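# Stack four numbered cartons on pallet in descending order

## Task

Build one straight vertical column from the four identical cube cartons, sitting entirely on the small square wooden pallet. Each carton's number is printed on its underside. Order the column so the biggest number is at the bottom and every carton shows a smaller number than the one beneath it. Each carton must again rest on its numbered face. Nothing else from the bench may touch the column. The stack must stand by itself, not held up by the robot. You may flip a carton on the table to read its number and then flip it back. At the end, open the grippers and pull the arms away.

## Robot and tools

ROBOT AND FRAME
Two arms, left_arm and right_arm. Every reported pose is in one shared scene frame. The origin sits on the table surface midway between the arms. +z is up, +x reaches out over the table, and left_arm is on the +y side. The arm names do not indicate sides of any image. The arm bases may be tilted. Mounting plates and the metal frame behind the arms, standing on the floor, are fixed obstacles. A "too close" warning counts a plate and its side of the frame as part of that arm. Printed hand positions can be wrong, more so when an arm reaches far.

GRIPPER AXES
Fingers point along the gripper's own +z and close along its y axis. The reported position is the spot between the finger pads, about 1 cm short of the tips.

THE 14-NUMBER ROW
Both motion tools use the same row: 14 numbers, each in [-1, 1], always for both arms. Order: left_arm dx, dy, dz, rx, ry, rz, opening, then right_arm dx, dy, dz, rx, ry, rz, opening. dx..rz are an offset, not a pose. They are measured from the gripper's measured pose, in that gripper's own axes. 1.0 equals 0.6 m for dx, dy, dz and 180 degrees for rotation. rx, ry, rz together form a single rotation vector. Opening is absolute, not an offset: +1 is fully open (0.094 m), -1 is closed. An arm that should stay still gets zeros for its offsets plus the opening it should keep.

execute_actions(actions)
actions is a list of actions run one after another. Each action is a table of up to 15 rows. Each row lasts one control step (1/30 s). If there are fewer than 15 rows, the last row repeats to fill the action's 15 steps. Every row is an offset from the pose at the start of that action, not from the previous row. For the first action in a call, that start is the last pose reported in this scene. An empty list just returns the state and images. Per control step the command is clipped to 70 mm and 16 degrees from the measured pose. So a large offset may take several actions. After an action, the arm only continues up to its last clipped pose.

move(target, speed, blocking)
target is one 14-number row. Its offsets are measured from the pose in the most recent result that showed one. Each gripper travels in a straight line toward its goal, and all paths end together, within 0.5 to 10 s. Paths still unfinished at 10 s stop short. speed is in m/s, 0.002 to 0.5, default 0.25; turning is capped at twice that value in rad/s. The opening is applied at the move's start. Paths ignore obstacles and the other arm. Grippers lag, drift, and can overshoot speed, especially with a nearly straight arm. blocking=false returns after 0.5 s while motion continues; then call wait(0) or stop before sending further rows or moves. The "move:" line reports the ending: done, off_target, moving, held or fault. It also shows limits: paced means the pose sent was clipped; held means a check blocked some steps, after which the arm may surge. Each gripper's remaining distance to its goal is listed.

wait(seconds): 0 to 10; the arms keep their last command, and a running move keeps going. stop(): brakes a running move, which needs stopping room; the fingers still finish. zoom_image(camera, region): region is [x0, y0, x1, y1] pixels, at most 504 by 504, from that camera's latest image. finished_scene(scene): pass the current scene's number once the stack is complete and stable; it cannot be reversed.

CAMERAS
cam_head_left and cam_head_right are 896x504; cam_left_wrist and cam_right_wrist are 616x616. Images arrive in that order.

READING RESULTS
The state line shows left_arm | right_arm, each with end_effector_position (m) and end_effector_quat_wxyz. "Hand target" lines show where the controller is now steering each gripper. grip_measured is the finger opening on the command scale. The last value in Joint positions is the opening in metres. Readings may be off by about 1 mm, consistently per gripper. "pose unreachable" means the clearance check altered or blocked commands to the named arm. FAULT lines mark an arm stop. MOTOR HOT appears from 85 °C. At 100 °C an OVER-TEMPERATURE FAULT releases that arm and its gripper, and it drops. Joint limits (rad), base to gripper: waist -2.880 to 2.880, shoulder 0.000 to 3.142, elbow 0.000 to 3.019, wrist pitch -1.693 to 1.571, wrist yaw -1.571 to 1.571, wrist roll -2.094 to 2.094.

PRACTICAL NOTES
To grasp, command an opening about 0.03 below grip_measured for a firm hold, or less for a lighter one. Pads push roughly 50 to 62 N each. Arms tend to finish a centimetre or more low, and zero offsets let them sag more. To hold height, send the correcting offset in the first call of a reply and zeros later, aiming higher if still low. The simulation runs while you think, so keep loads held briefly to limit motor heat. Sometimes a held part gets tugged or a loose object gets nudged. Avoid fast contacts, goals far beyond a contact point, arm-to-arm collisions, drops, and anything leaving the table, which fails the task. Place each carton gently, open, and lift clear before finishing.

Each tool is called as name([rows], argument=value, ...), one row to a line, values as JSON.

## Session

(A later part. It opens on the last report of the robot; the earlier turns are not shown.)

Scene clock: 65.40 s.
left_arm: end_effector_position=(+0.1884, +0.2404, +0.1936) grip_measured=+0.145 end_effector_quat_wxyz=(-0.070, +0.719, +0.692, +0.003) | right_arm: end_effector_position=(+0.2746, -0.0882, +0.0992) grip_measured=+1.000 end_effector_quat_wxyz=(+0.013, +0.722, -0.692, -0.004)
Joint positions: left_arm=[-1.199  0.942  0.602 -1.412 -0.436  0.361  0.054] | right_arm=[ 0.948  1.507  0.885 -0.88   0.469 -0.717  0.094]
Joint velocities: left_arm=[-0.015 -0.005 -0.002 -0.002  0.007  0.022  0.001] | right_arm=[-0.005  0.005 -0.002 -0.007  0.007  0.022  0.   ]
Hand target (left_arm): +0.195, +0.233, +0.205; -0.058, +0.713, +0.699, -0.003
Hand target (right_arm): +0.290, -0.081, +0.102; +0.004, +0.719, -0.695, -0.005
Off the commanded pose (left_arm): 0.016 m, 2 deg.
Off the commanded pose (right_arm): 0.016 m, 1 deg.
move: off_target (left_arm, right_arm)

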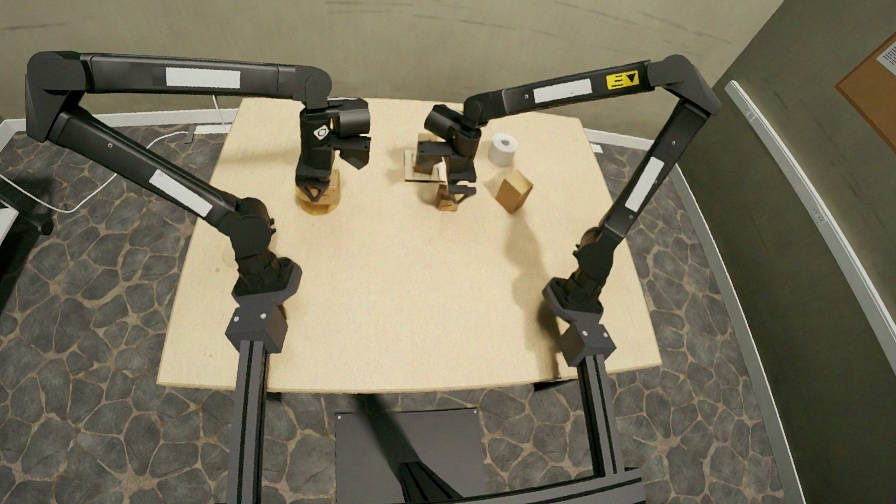

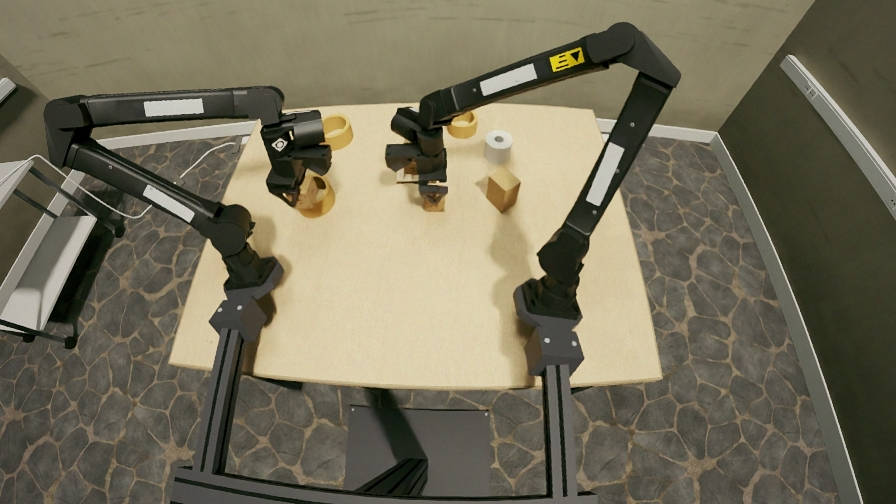

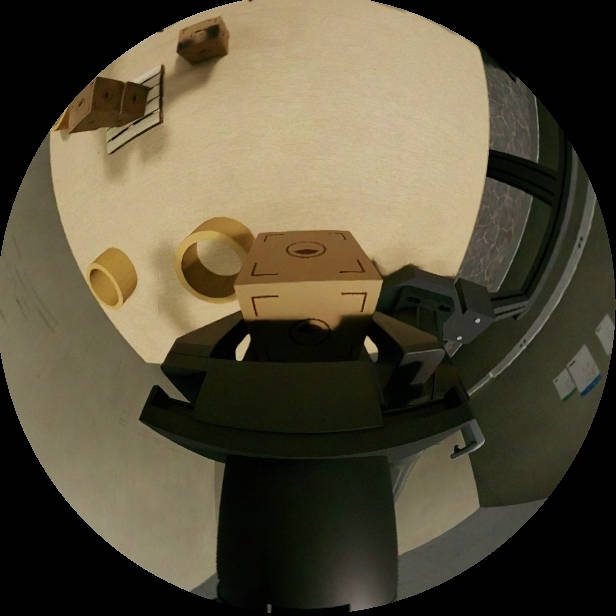

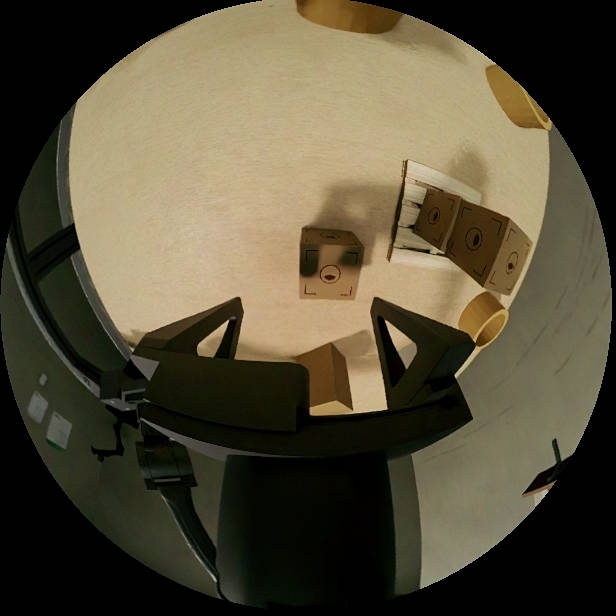

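move(target=[0,0,0,0,0,0,0.09,0,-0.045,0.03,0,0,0,1], speed=0.15)

move(target=[0,0,0,0,0,0,0.09,0,-0.01,0.1,0,0,0,1], speed=0.12)

Scene clock: 66.47 s.
left_arm: end_effector_position=(+0.1873, +0.2414, +0.1924) grip_measured=+0.145 end_effector_quat_wxyz=(-0.071, +0.719, +0.692, +0.004) | right_arm: end_effector_position=(+0.2855, -0.0971, +0.0810) grip_measured=+1.000 end_effector_quat_wxyz=(+0.022, +0.724, -0.690, -0.003)
Joint positions: left_arm=[-1.199  0.942  0.598 -1.412 -0.436  0.358  0.054] | right_arm=[ 0.893  1.533  0.885 -0.846  0.465 -0.774  0.094]
Joint velocities: left_arm=[-0.015 -0.005  0.007  0.007  0.022  0.007 -0.001] | right_arm=[-0.015 -0.005  0.017  0.012  0.037 -0.007  0.   ]
Hand target (left_arm): +0.188, +0.240, +0.194; -0.070, +0.719, +0.692, +0.003
Hand target (right_arm): +0.301, -0.088, +0.082; +0.012, +0.722, -0.692, -0.004
Off the commanded pose (left_arm): 0.002 m, 0 deg.
Off the commanded pose (right_arm): 0.018 m, 1 deg.
move: off_target (right_arm)

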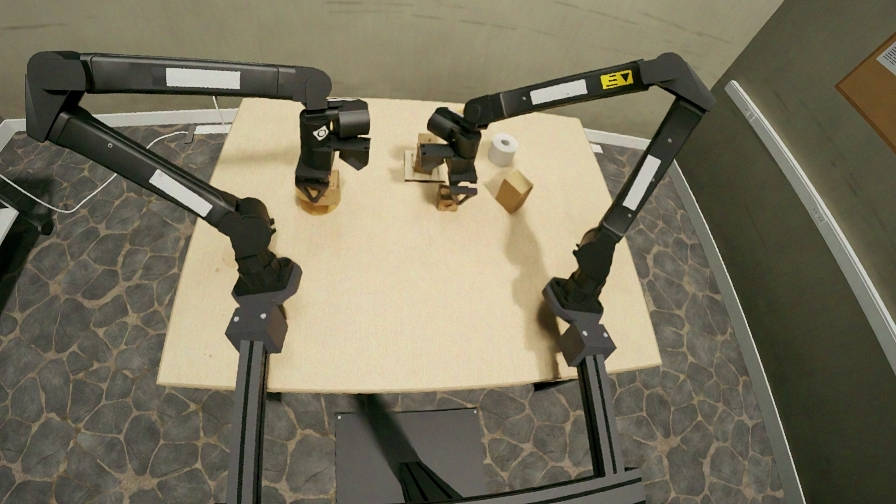

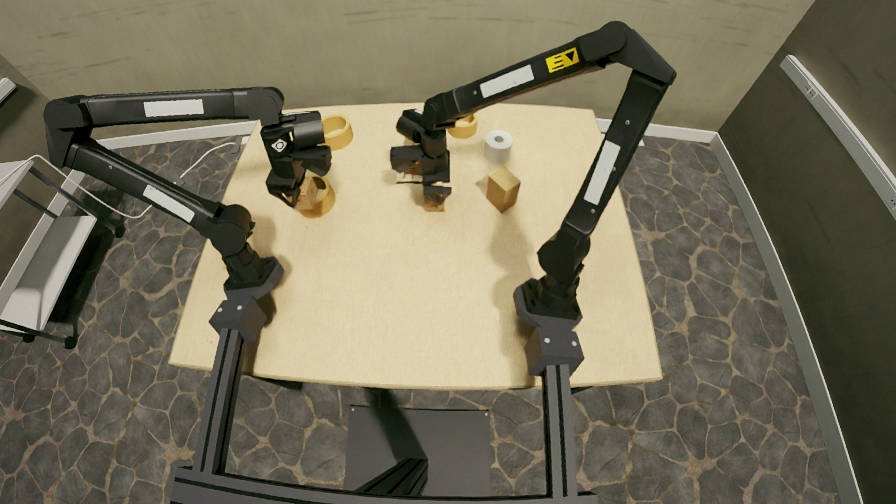

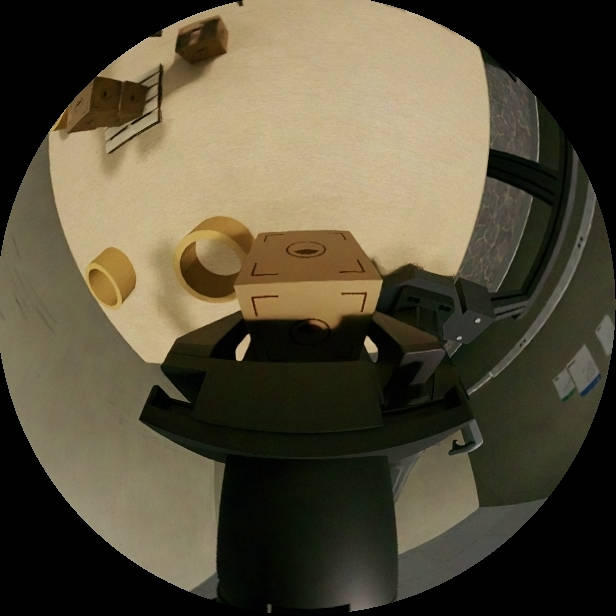

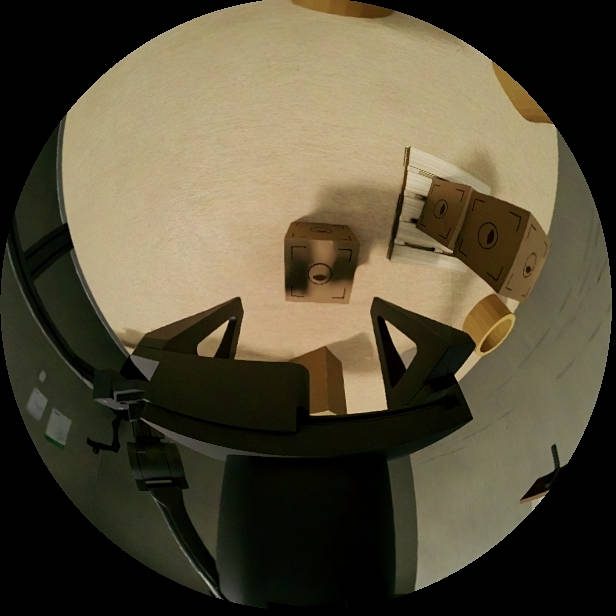

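Scene clock: 67.33 s.
left_arm: end_effector_position=(+0.1862, +0.2424, +0.1913) grip_measured=+0.145 end_effector_quat_wxyz=(-0.073, +0.719, +0.691, +0.005) | right_arm: end_effector_position=(+0.2930, -0.0946, +0.0299) grip_measured=+1.000 end_effector_quat_wxyz=(+0.013, +0.720, -0.694, -0.003)
Joint positions: left_arm=[-1.199  0.942  0.594 -1.412 -0.436  0.358  0.054] | right_arm=[ 0.826  1.632  0.859 -0.669  0.458 -0.846  0.094]
Joint velocities: left_arm=[-0.015 -0.015  0.007 -0.022  0.037 -0.022  0.001] | right_arm=[ 0.005 -0.005 -0.007  0.022 -0.037  0.022  0.   ]
Hand target (left_arm): +0.187, +0.241, +0.192; -0.071, +0.718, +0.692, +0.004
Hand target (right_arm): +0.290, -0.099, +0.022; +0.021, +0.724, -0.690, -0.004
Off the commanded pose (left_arm): 0.002 m, 0 deg.
Off the commanded pose (right_arm): 0.010 m, 1 deg.
move: done

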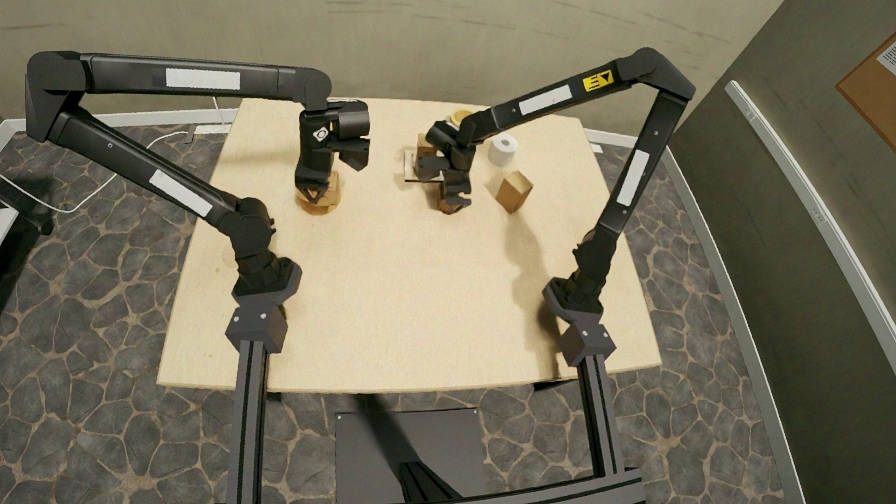

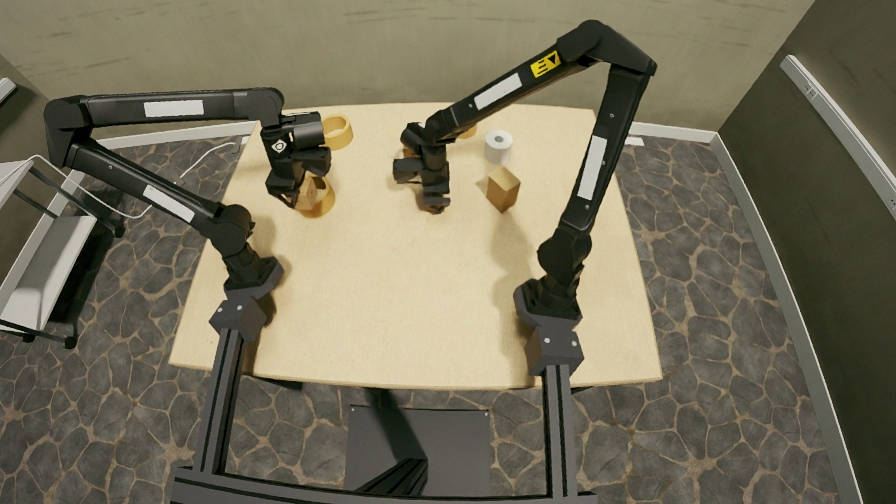

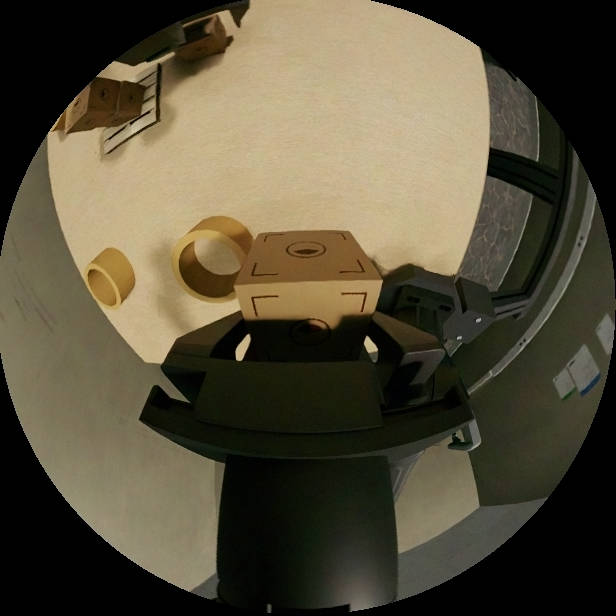

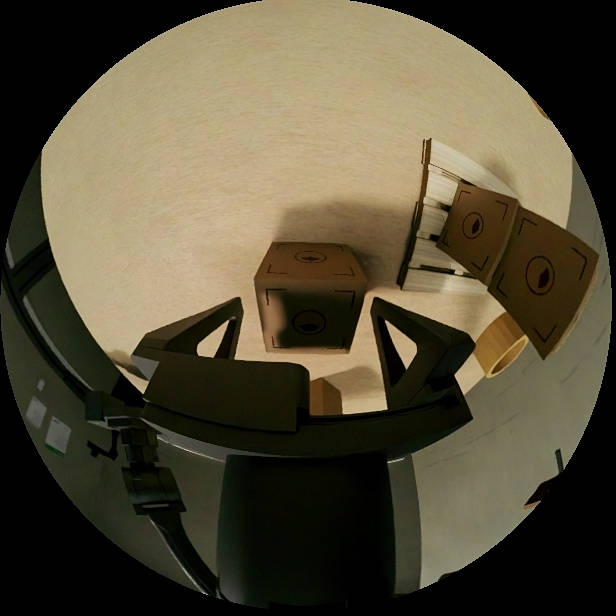

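move(target=[0,0,0,0,0,0,0.09,0,0,0.01,0,0,0,0.08])

move(target=[0,0,-0.02,0,0,0,0.09,0.2,0.2,-0.3,0,0,0,0.08])

move(target=[-0.41,0.42,-0.06,-0.01,-0.01,0.035,0.09,0.05,0,-0.05,0,0,0,0.08])

Scene clock: 68.37 s.
left_arm: end_effector_position=(+0.1851, +0.2435, +0.1901) grip_measured=+0.145 end_effector_quat_wxyz=(-0.075, +0.720, +0.690, +0.005) | right_arm: end_effector_position=(+0.2943, -0.0934, +0.0299) grip_measured=+0.125 end_effector_quat_wxyz=(+0.010, +0.719, -0.694, -0.003)
Joint positions: left_arm=[-1.199  0.942  0.59  -1.412 -0.436  0.358  0.054] | right_arm=[ 0.826  1.632  0.859 -0.661  0.458 -0.848  0.053]
Joint velocities: left_arm=[-0.015  0.005 -0.002 -0.002  0.051  0.051 -0.001] | right_arm=[-0.005 -0.015 -0.007  0.007 -0.007  0.007 -0.001]
Hand target (left_arm): +0.186, +0.242, +0.191; -0.073, +0.719, +0.691, +0.005
Hand target (right_arm): +0.293, -0.095, +0.024; +0.013, +0.720, -0.694, -0.003
Off the commanded pose (left_arm): 0.002 m, 0 deg.
Off the commanded pose (right_arm): 0.006 m, 0 deg.
move: done

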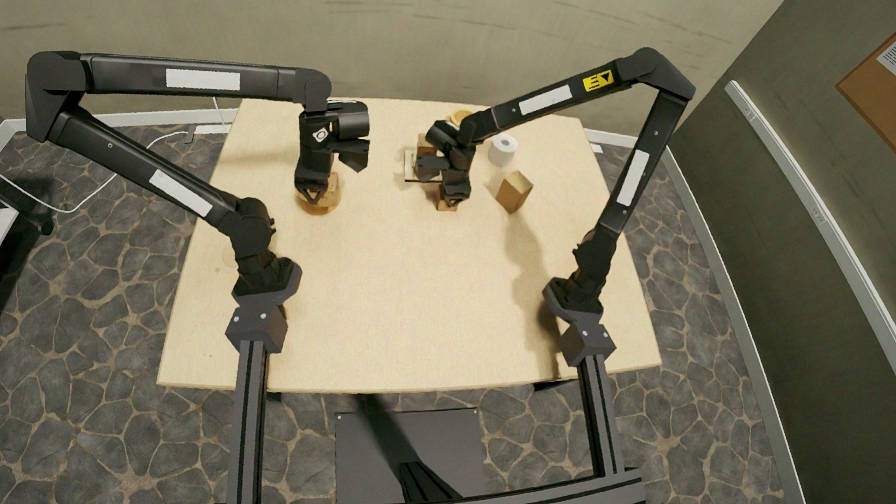

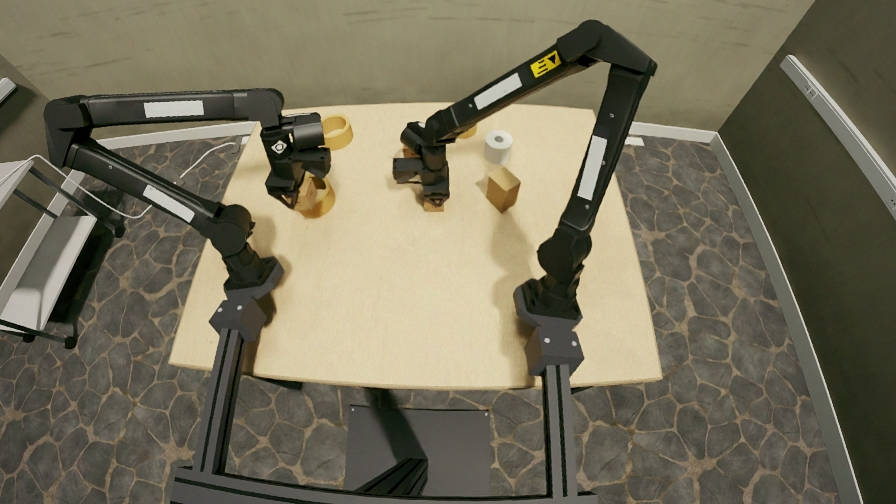

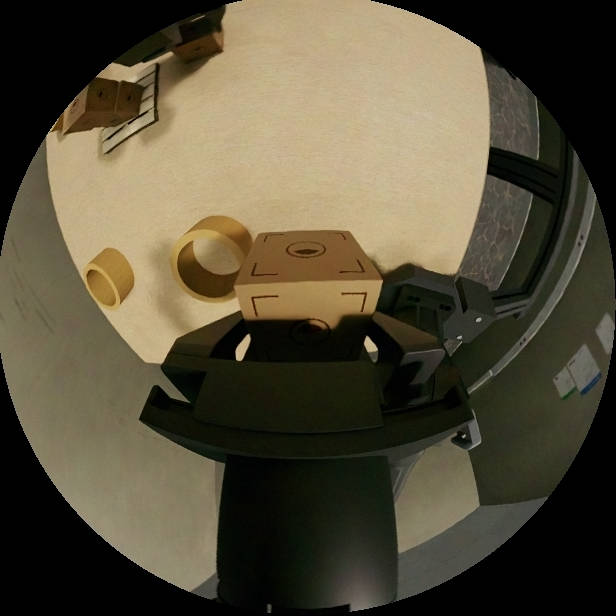

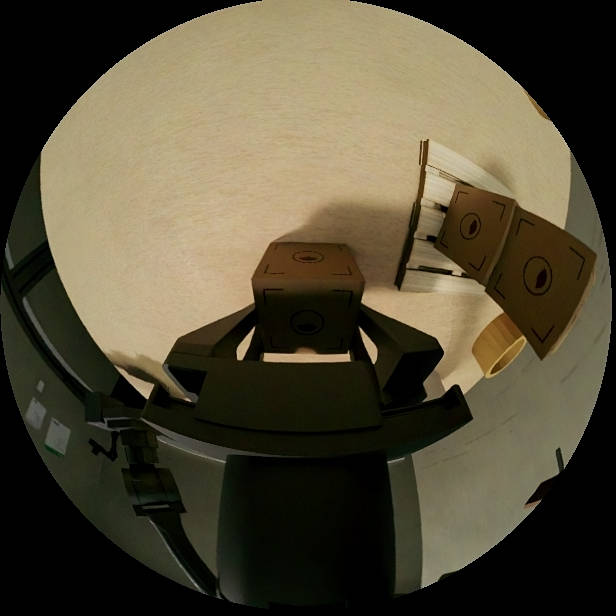

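Scene clock: 70.00 s.
left_arm: end_effector_position=(+0.1807, +0.2493, +0.1917) grip_measured=+0.145 end_effector_quat_wxyz=(-0.085, +0.724, +0.685, +0.011) | right_arm: end_effector_position=(+0.1797, -0.2143, +0.2085) grip_measured=+0.125 end_effector_quat_wxyz=(+0.011, +0.721, -0.693, -0.002)
Joint positions: left_arm=[-1.214  0.942  0.588 -1.444 -0.435  0.344  0.054] | right_arm=[ 1.156  0.937  0.668 -1.336  0.478 -0.482  0.053]
Joint velocities: left_arm=[ 0.005 -0.005 -0.002  0.012  0.022 -0.007 -0.001] | right_arm=[-0.015 -0.015  0.002 -0.002 -0.007 -0.037  0.001]
Hand target (left_arm): +0.186, +0.242, +0.202; -0.075, +0.720, +0.690, +0.005
Hand target (right_arm): +0.178, -0.214, +0.209; +0.012, +0.720, -0.694, +0.000
Off the commanded pose (left_arm): 0.014 m, 2 deg.
Off the commanded pose (right_arm): 0.005 m, 0 deg.
move: off_target (left_arm)

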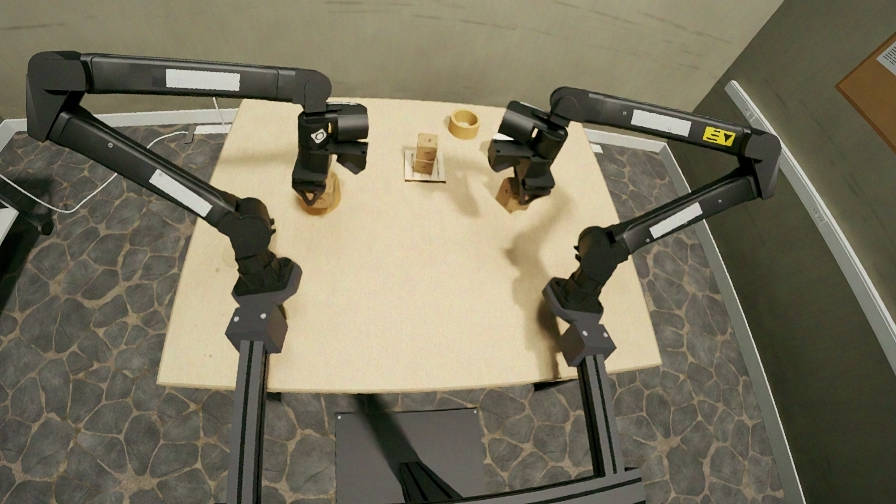

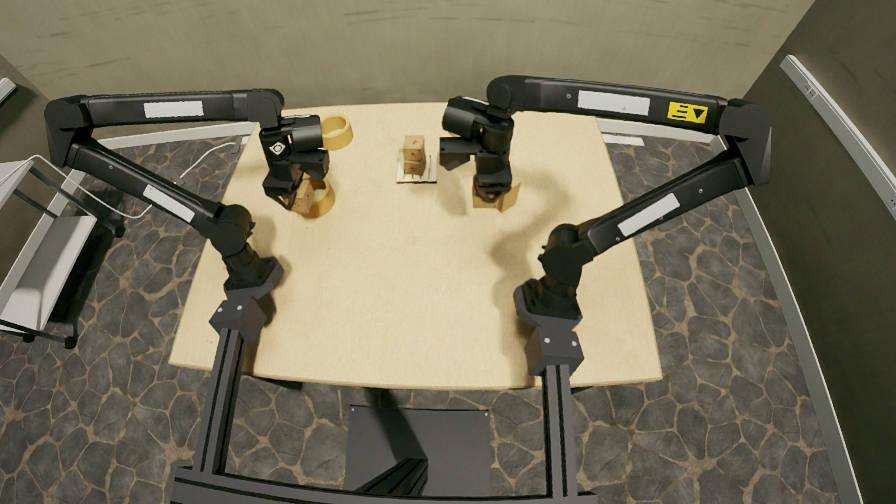

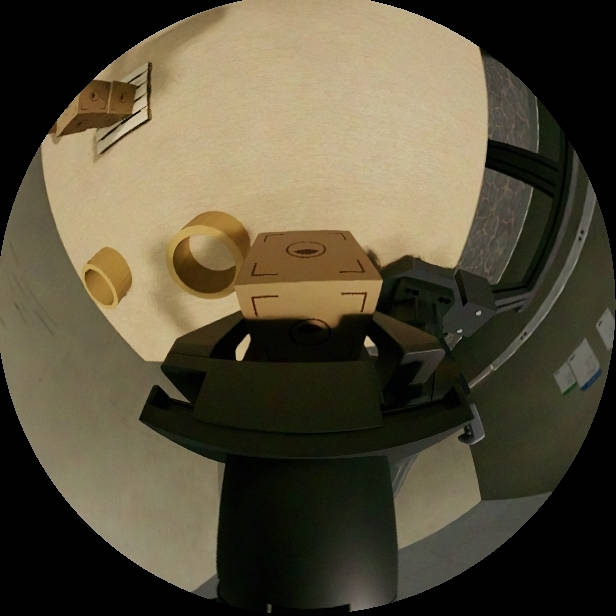

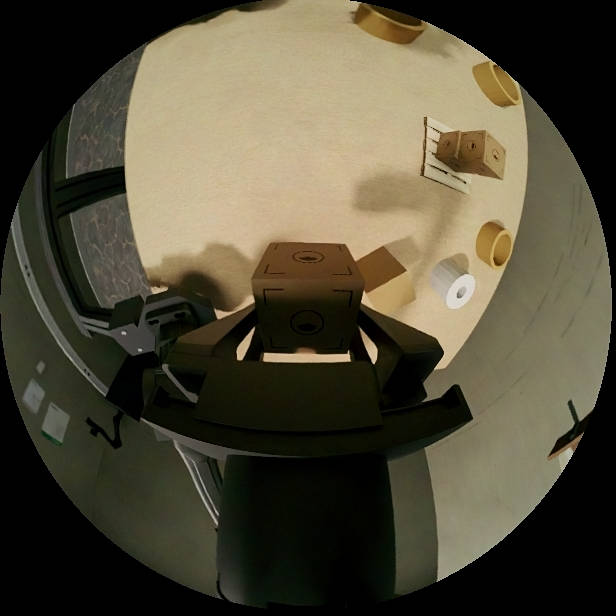

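Scene clock: 71.93 s.
left_arm: end_effector_position=(+0.4073, -0.0062, +0.1629) grip_measured=+0.145 end_effector_quat_wxyz=(-0.071, +0.761, +0.645, +0.004) | right_arm: end_effector_position=(+0.1722, -0.2489, +0.2243) grip_measured=+0.125 end_effector_quat_wxyz=(+0.030, +0.728, -0.685, +0.005)
Joint positions: left_arm=[-0.989  1.787  1.459 -1.326 -0.475  0.717  0.054] | right_arm=[ 1.156  0.843  0.668 -1.476  0.478 -0.482  0.053]
Joint velocities: left_arm=[-0.005 -0.005 -0.007 -0.002  0.037 -0.037 -0.   ] | right_arm=[-0.015 -0.005 -0.012  0.012  0.007  0.066  0.001]
Hand target (left_arm): +0.419, -0.011, +0.168; -0.064, +0.761, +0.645, +0.005
Hand target (right_arm): +0.181, -0.244, +0.238; +0.011, +0.721, -0.693, -0.002
Off the commanded pose (left_arm): 0.014 m, 1 deg.
Off the commanded pose (right_arm): 0.018 m, 3 deg.
move: off_target (left_arm, right_arm)

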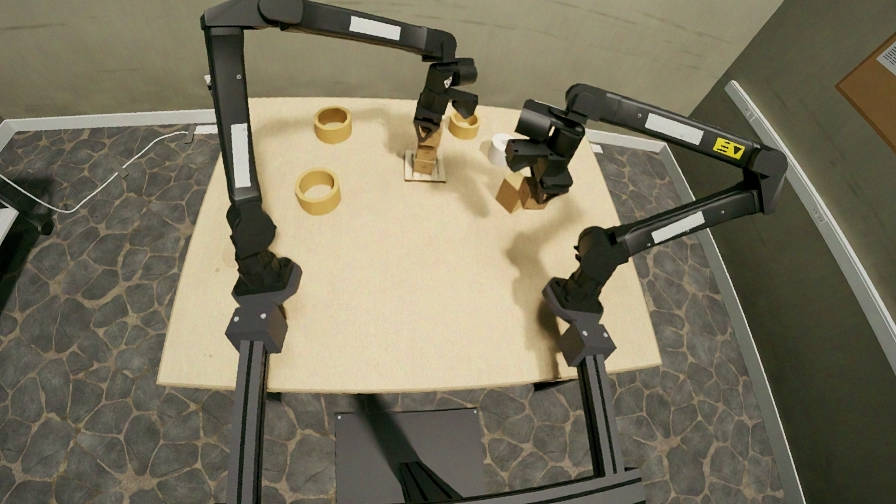

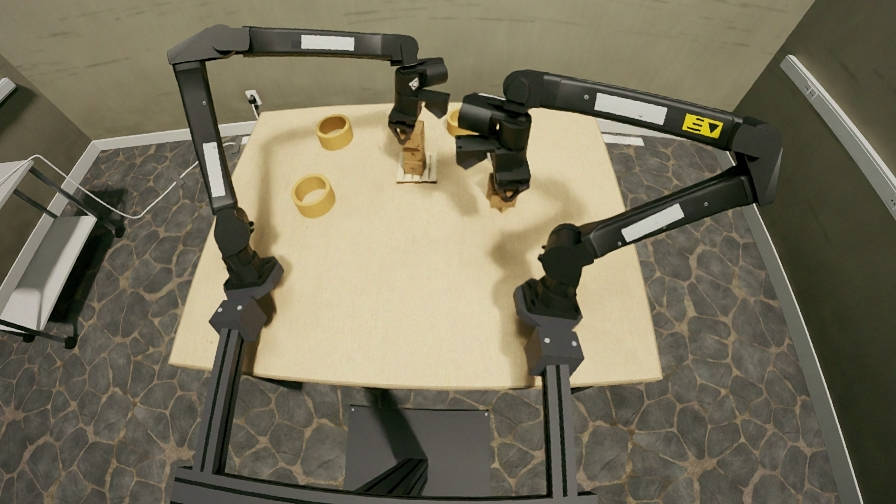

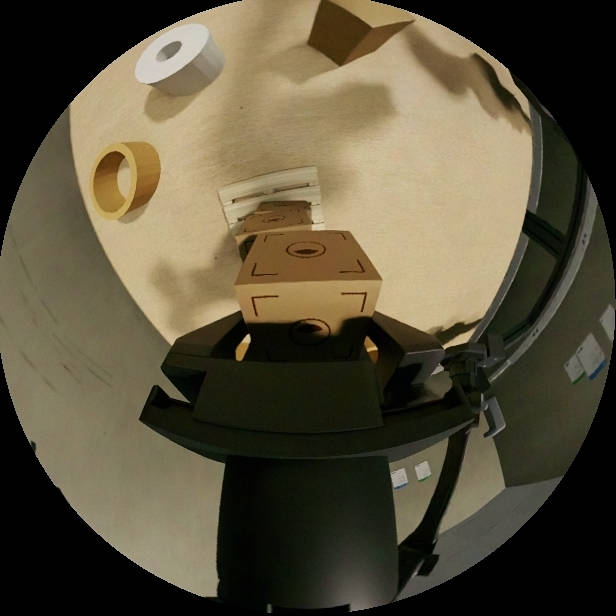

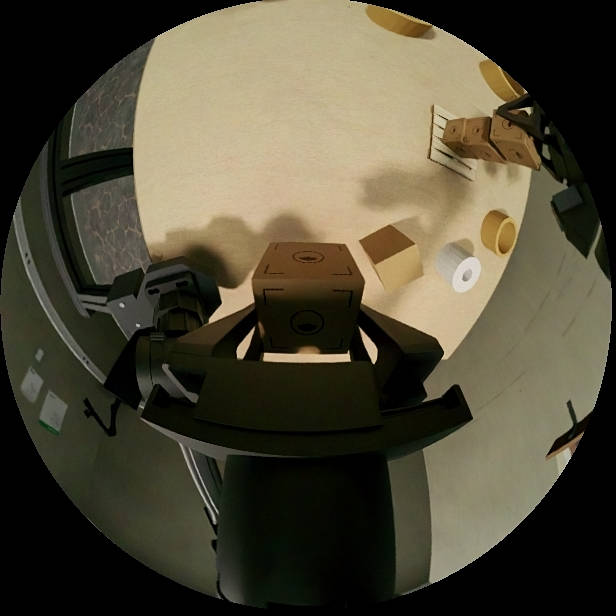

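move(target=[0,0.04,0,-0.012,-0.008,-0.015,0.09,0,0,0,0,0,0,0.08], speed=0.04)

zoom_image(camera="cam_head_left", region=[380,100,480,200])

zoom_image(camera="cam_right_wrist", region=[410,70,570,210])

Scene clock: 73.20 s.
left_arm: end_effector_position=(+0.4186, -0.0049, +0.1570) grip_measured=+0.144 end_effector_quat_wxyz=(-0.060, +0.752, +0.657, +0.008) | right_arm: end_effector_position=(+0.1722, -0.2489, +0.2243) grip_measured=+0.125 end_effector_quat_wxyz=(+0.030, +0.728, -0.685, +0.005)
Joint positions: left_arm=[-0.969  1.787  1.458 -1.293 -0.484  0.718  0.054] | right_arm=[ 1.156  0.843  0.668 -1.476  0.478 -0.482  0.053]
Joint velocities: left_arm=[ 0.005 -0.005  0.002 -0.007  0.066 -0.037 -0.001] | right_arm=[ 0.005  0.005 -0.027 -0.002 -0.007 -0.022  0.   ]
Hand target (left_arm): +0.431, -0.010, +0.160; -0.048, +0.747, +0.663, +0.009
Hand target (right_arm): +0.172, -0.249, +0.224; +0.030, +0.728, -0.685, +0.005
Off the commanded pose (left_arm): 0.014 m, 2 deg.
Off the commanded pose (right_arm): 0.000 m, 0 deg.
move: off_target (left_arm)

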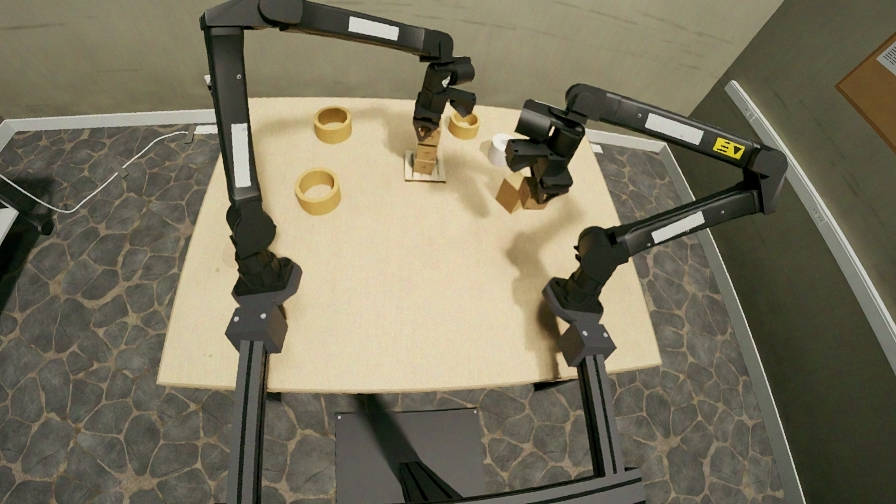

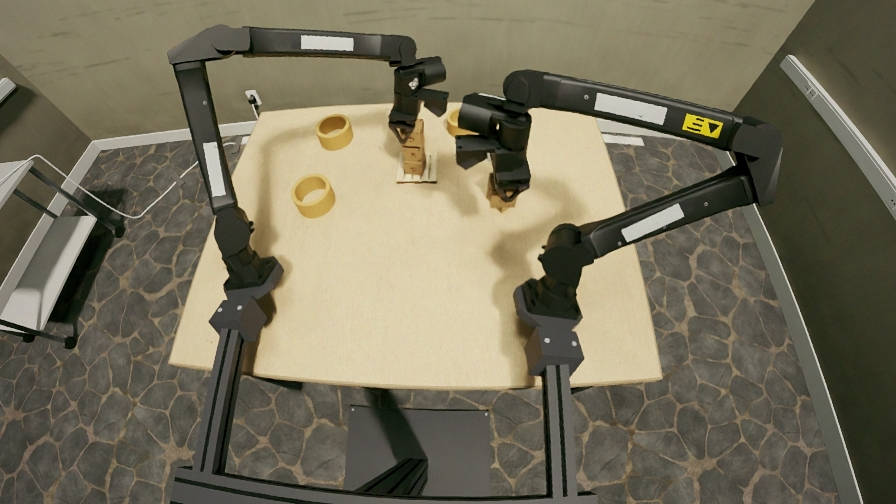

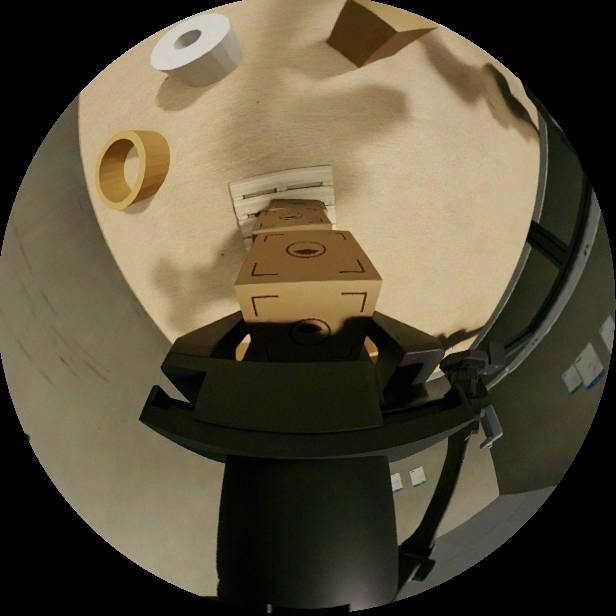

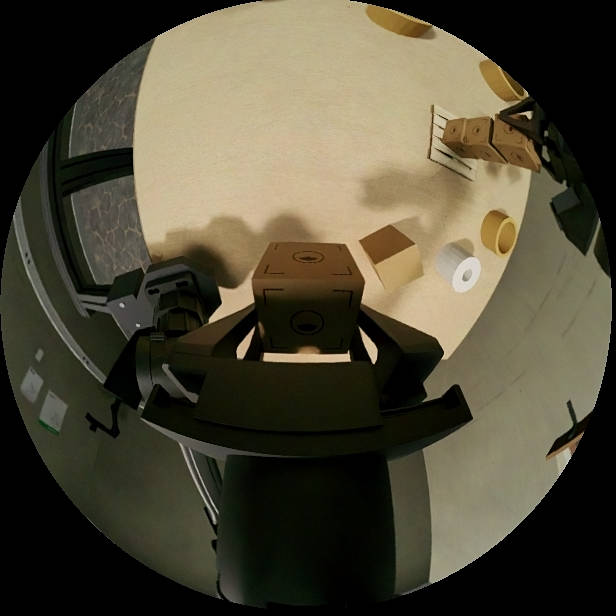

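Region (380, 100, 480, 200) of cam_head_left's 896x504 image, scaled by 5.040, with more detail than that image has.

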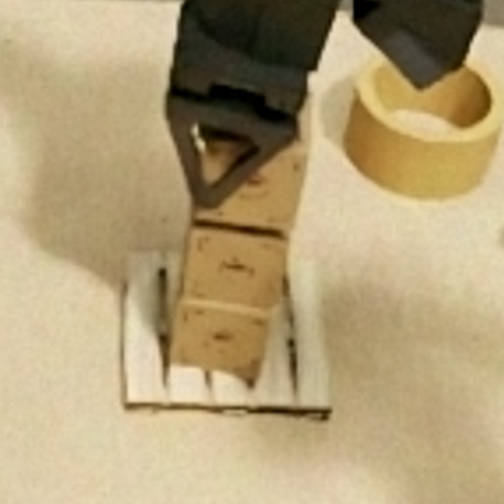

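Region (410, 70, 570, 210) of cam_right_wrist's 616x616 image, scaled by 3.150, with more detail than that image has; it fills the top 441 rows of this view, and the rest is white.

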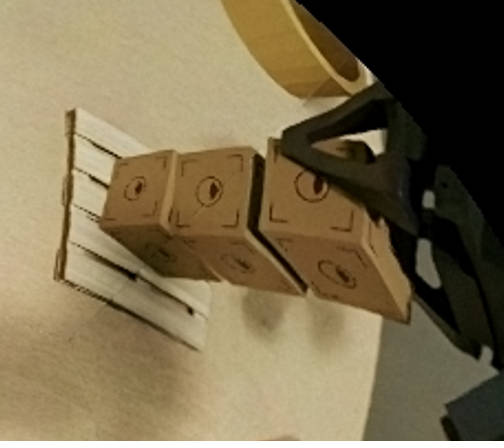

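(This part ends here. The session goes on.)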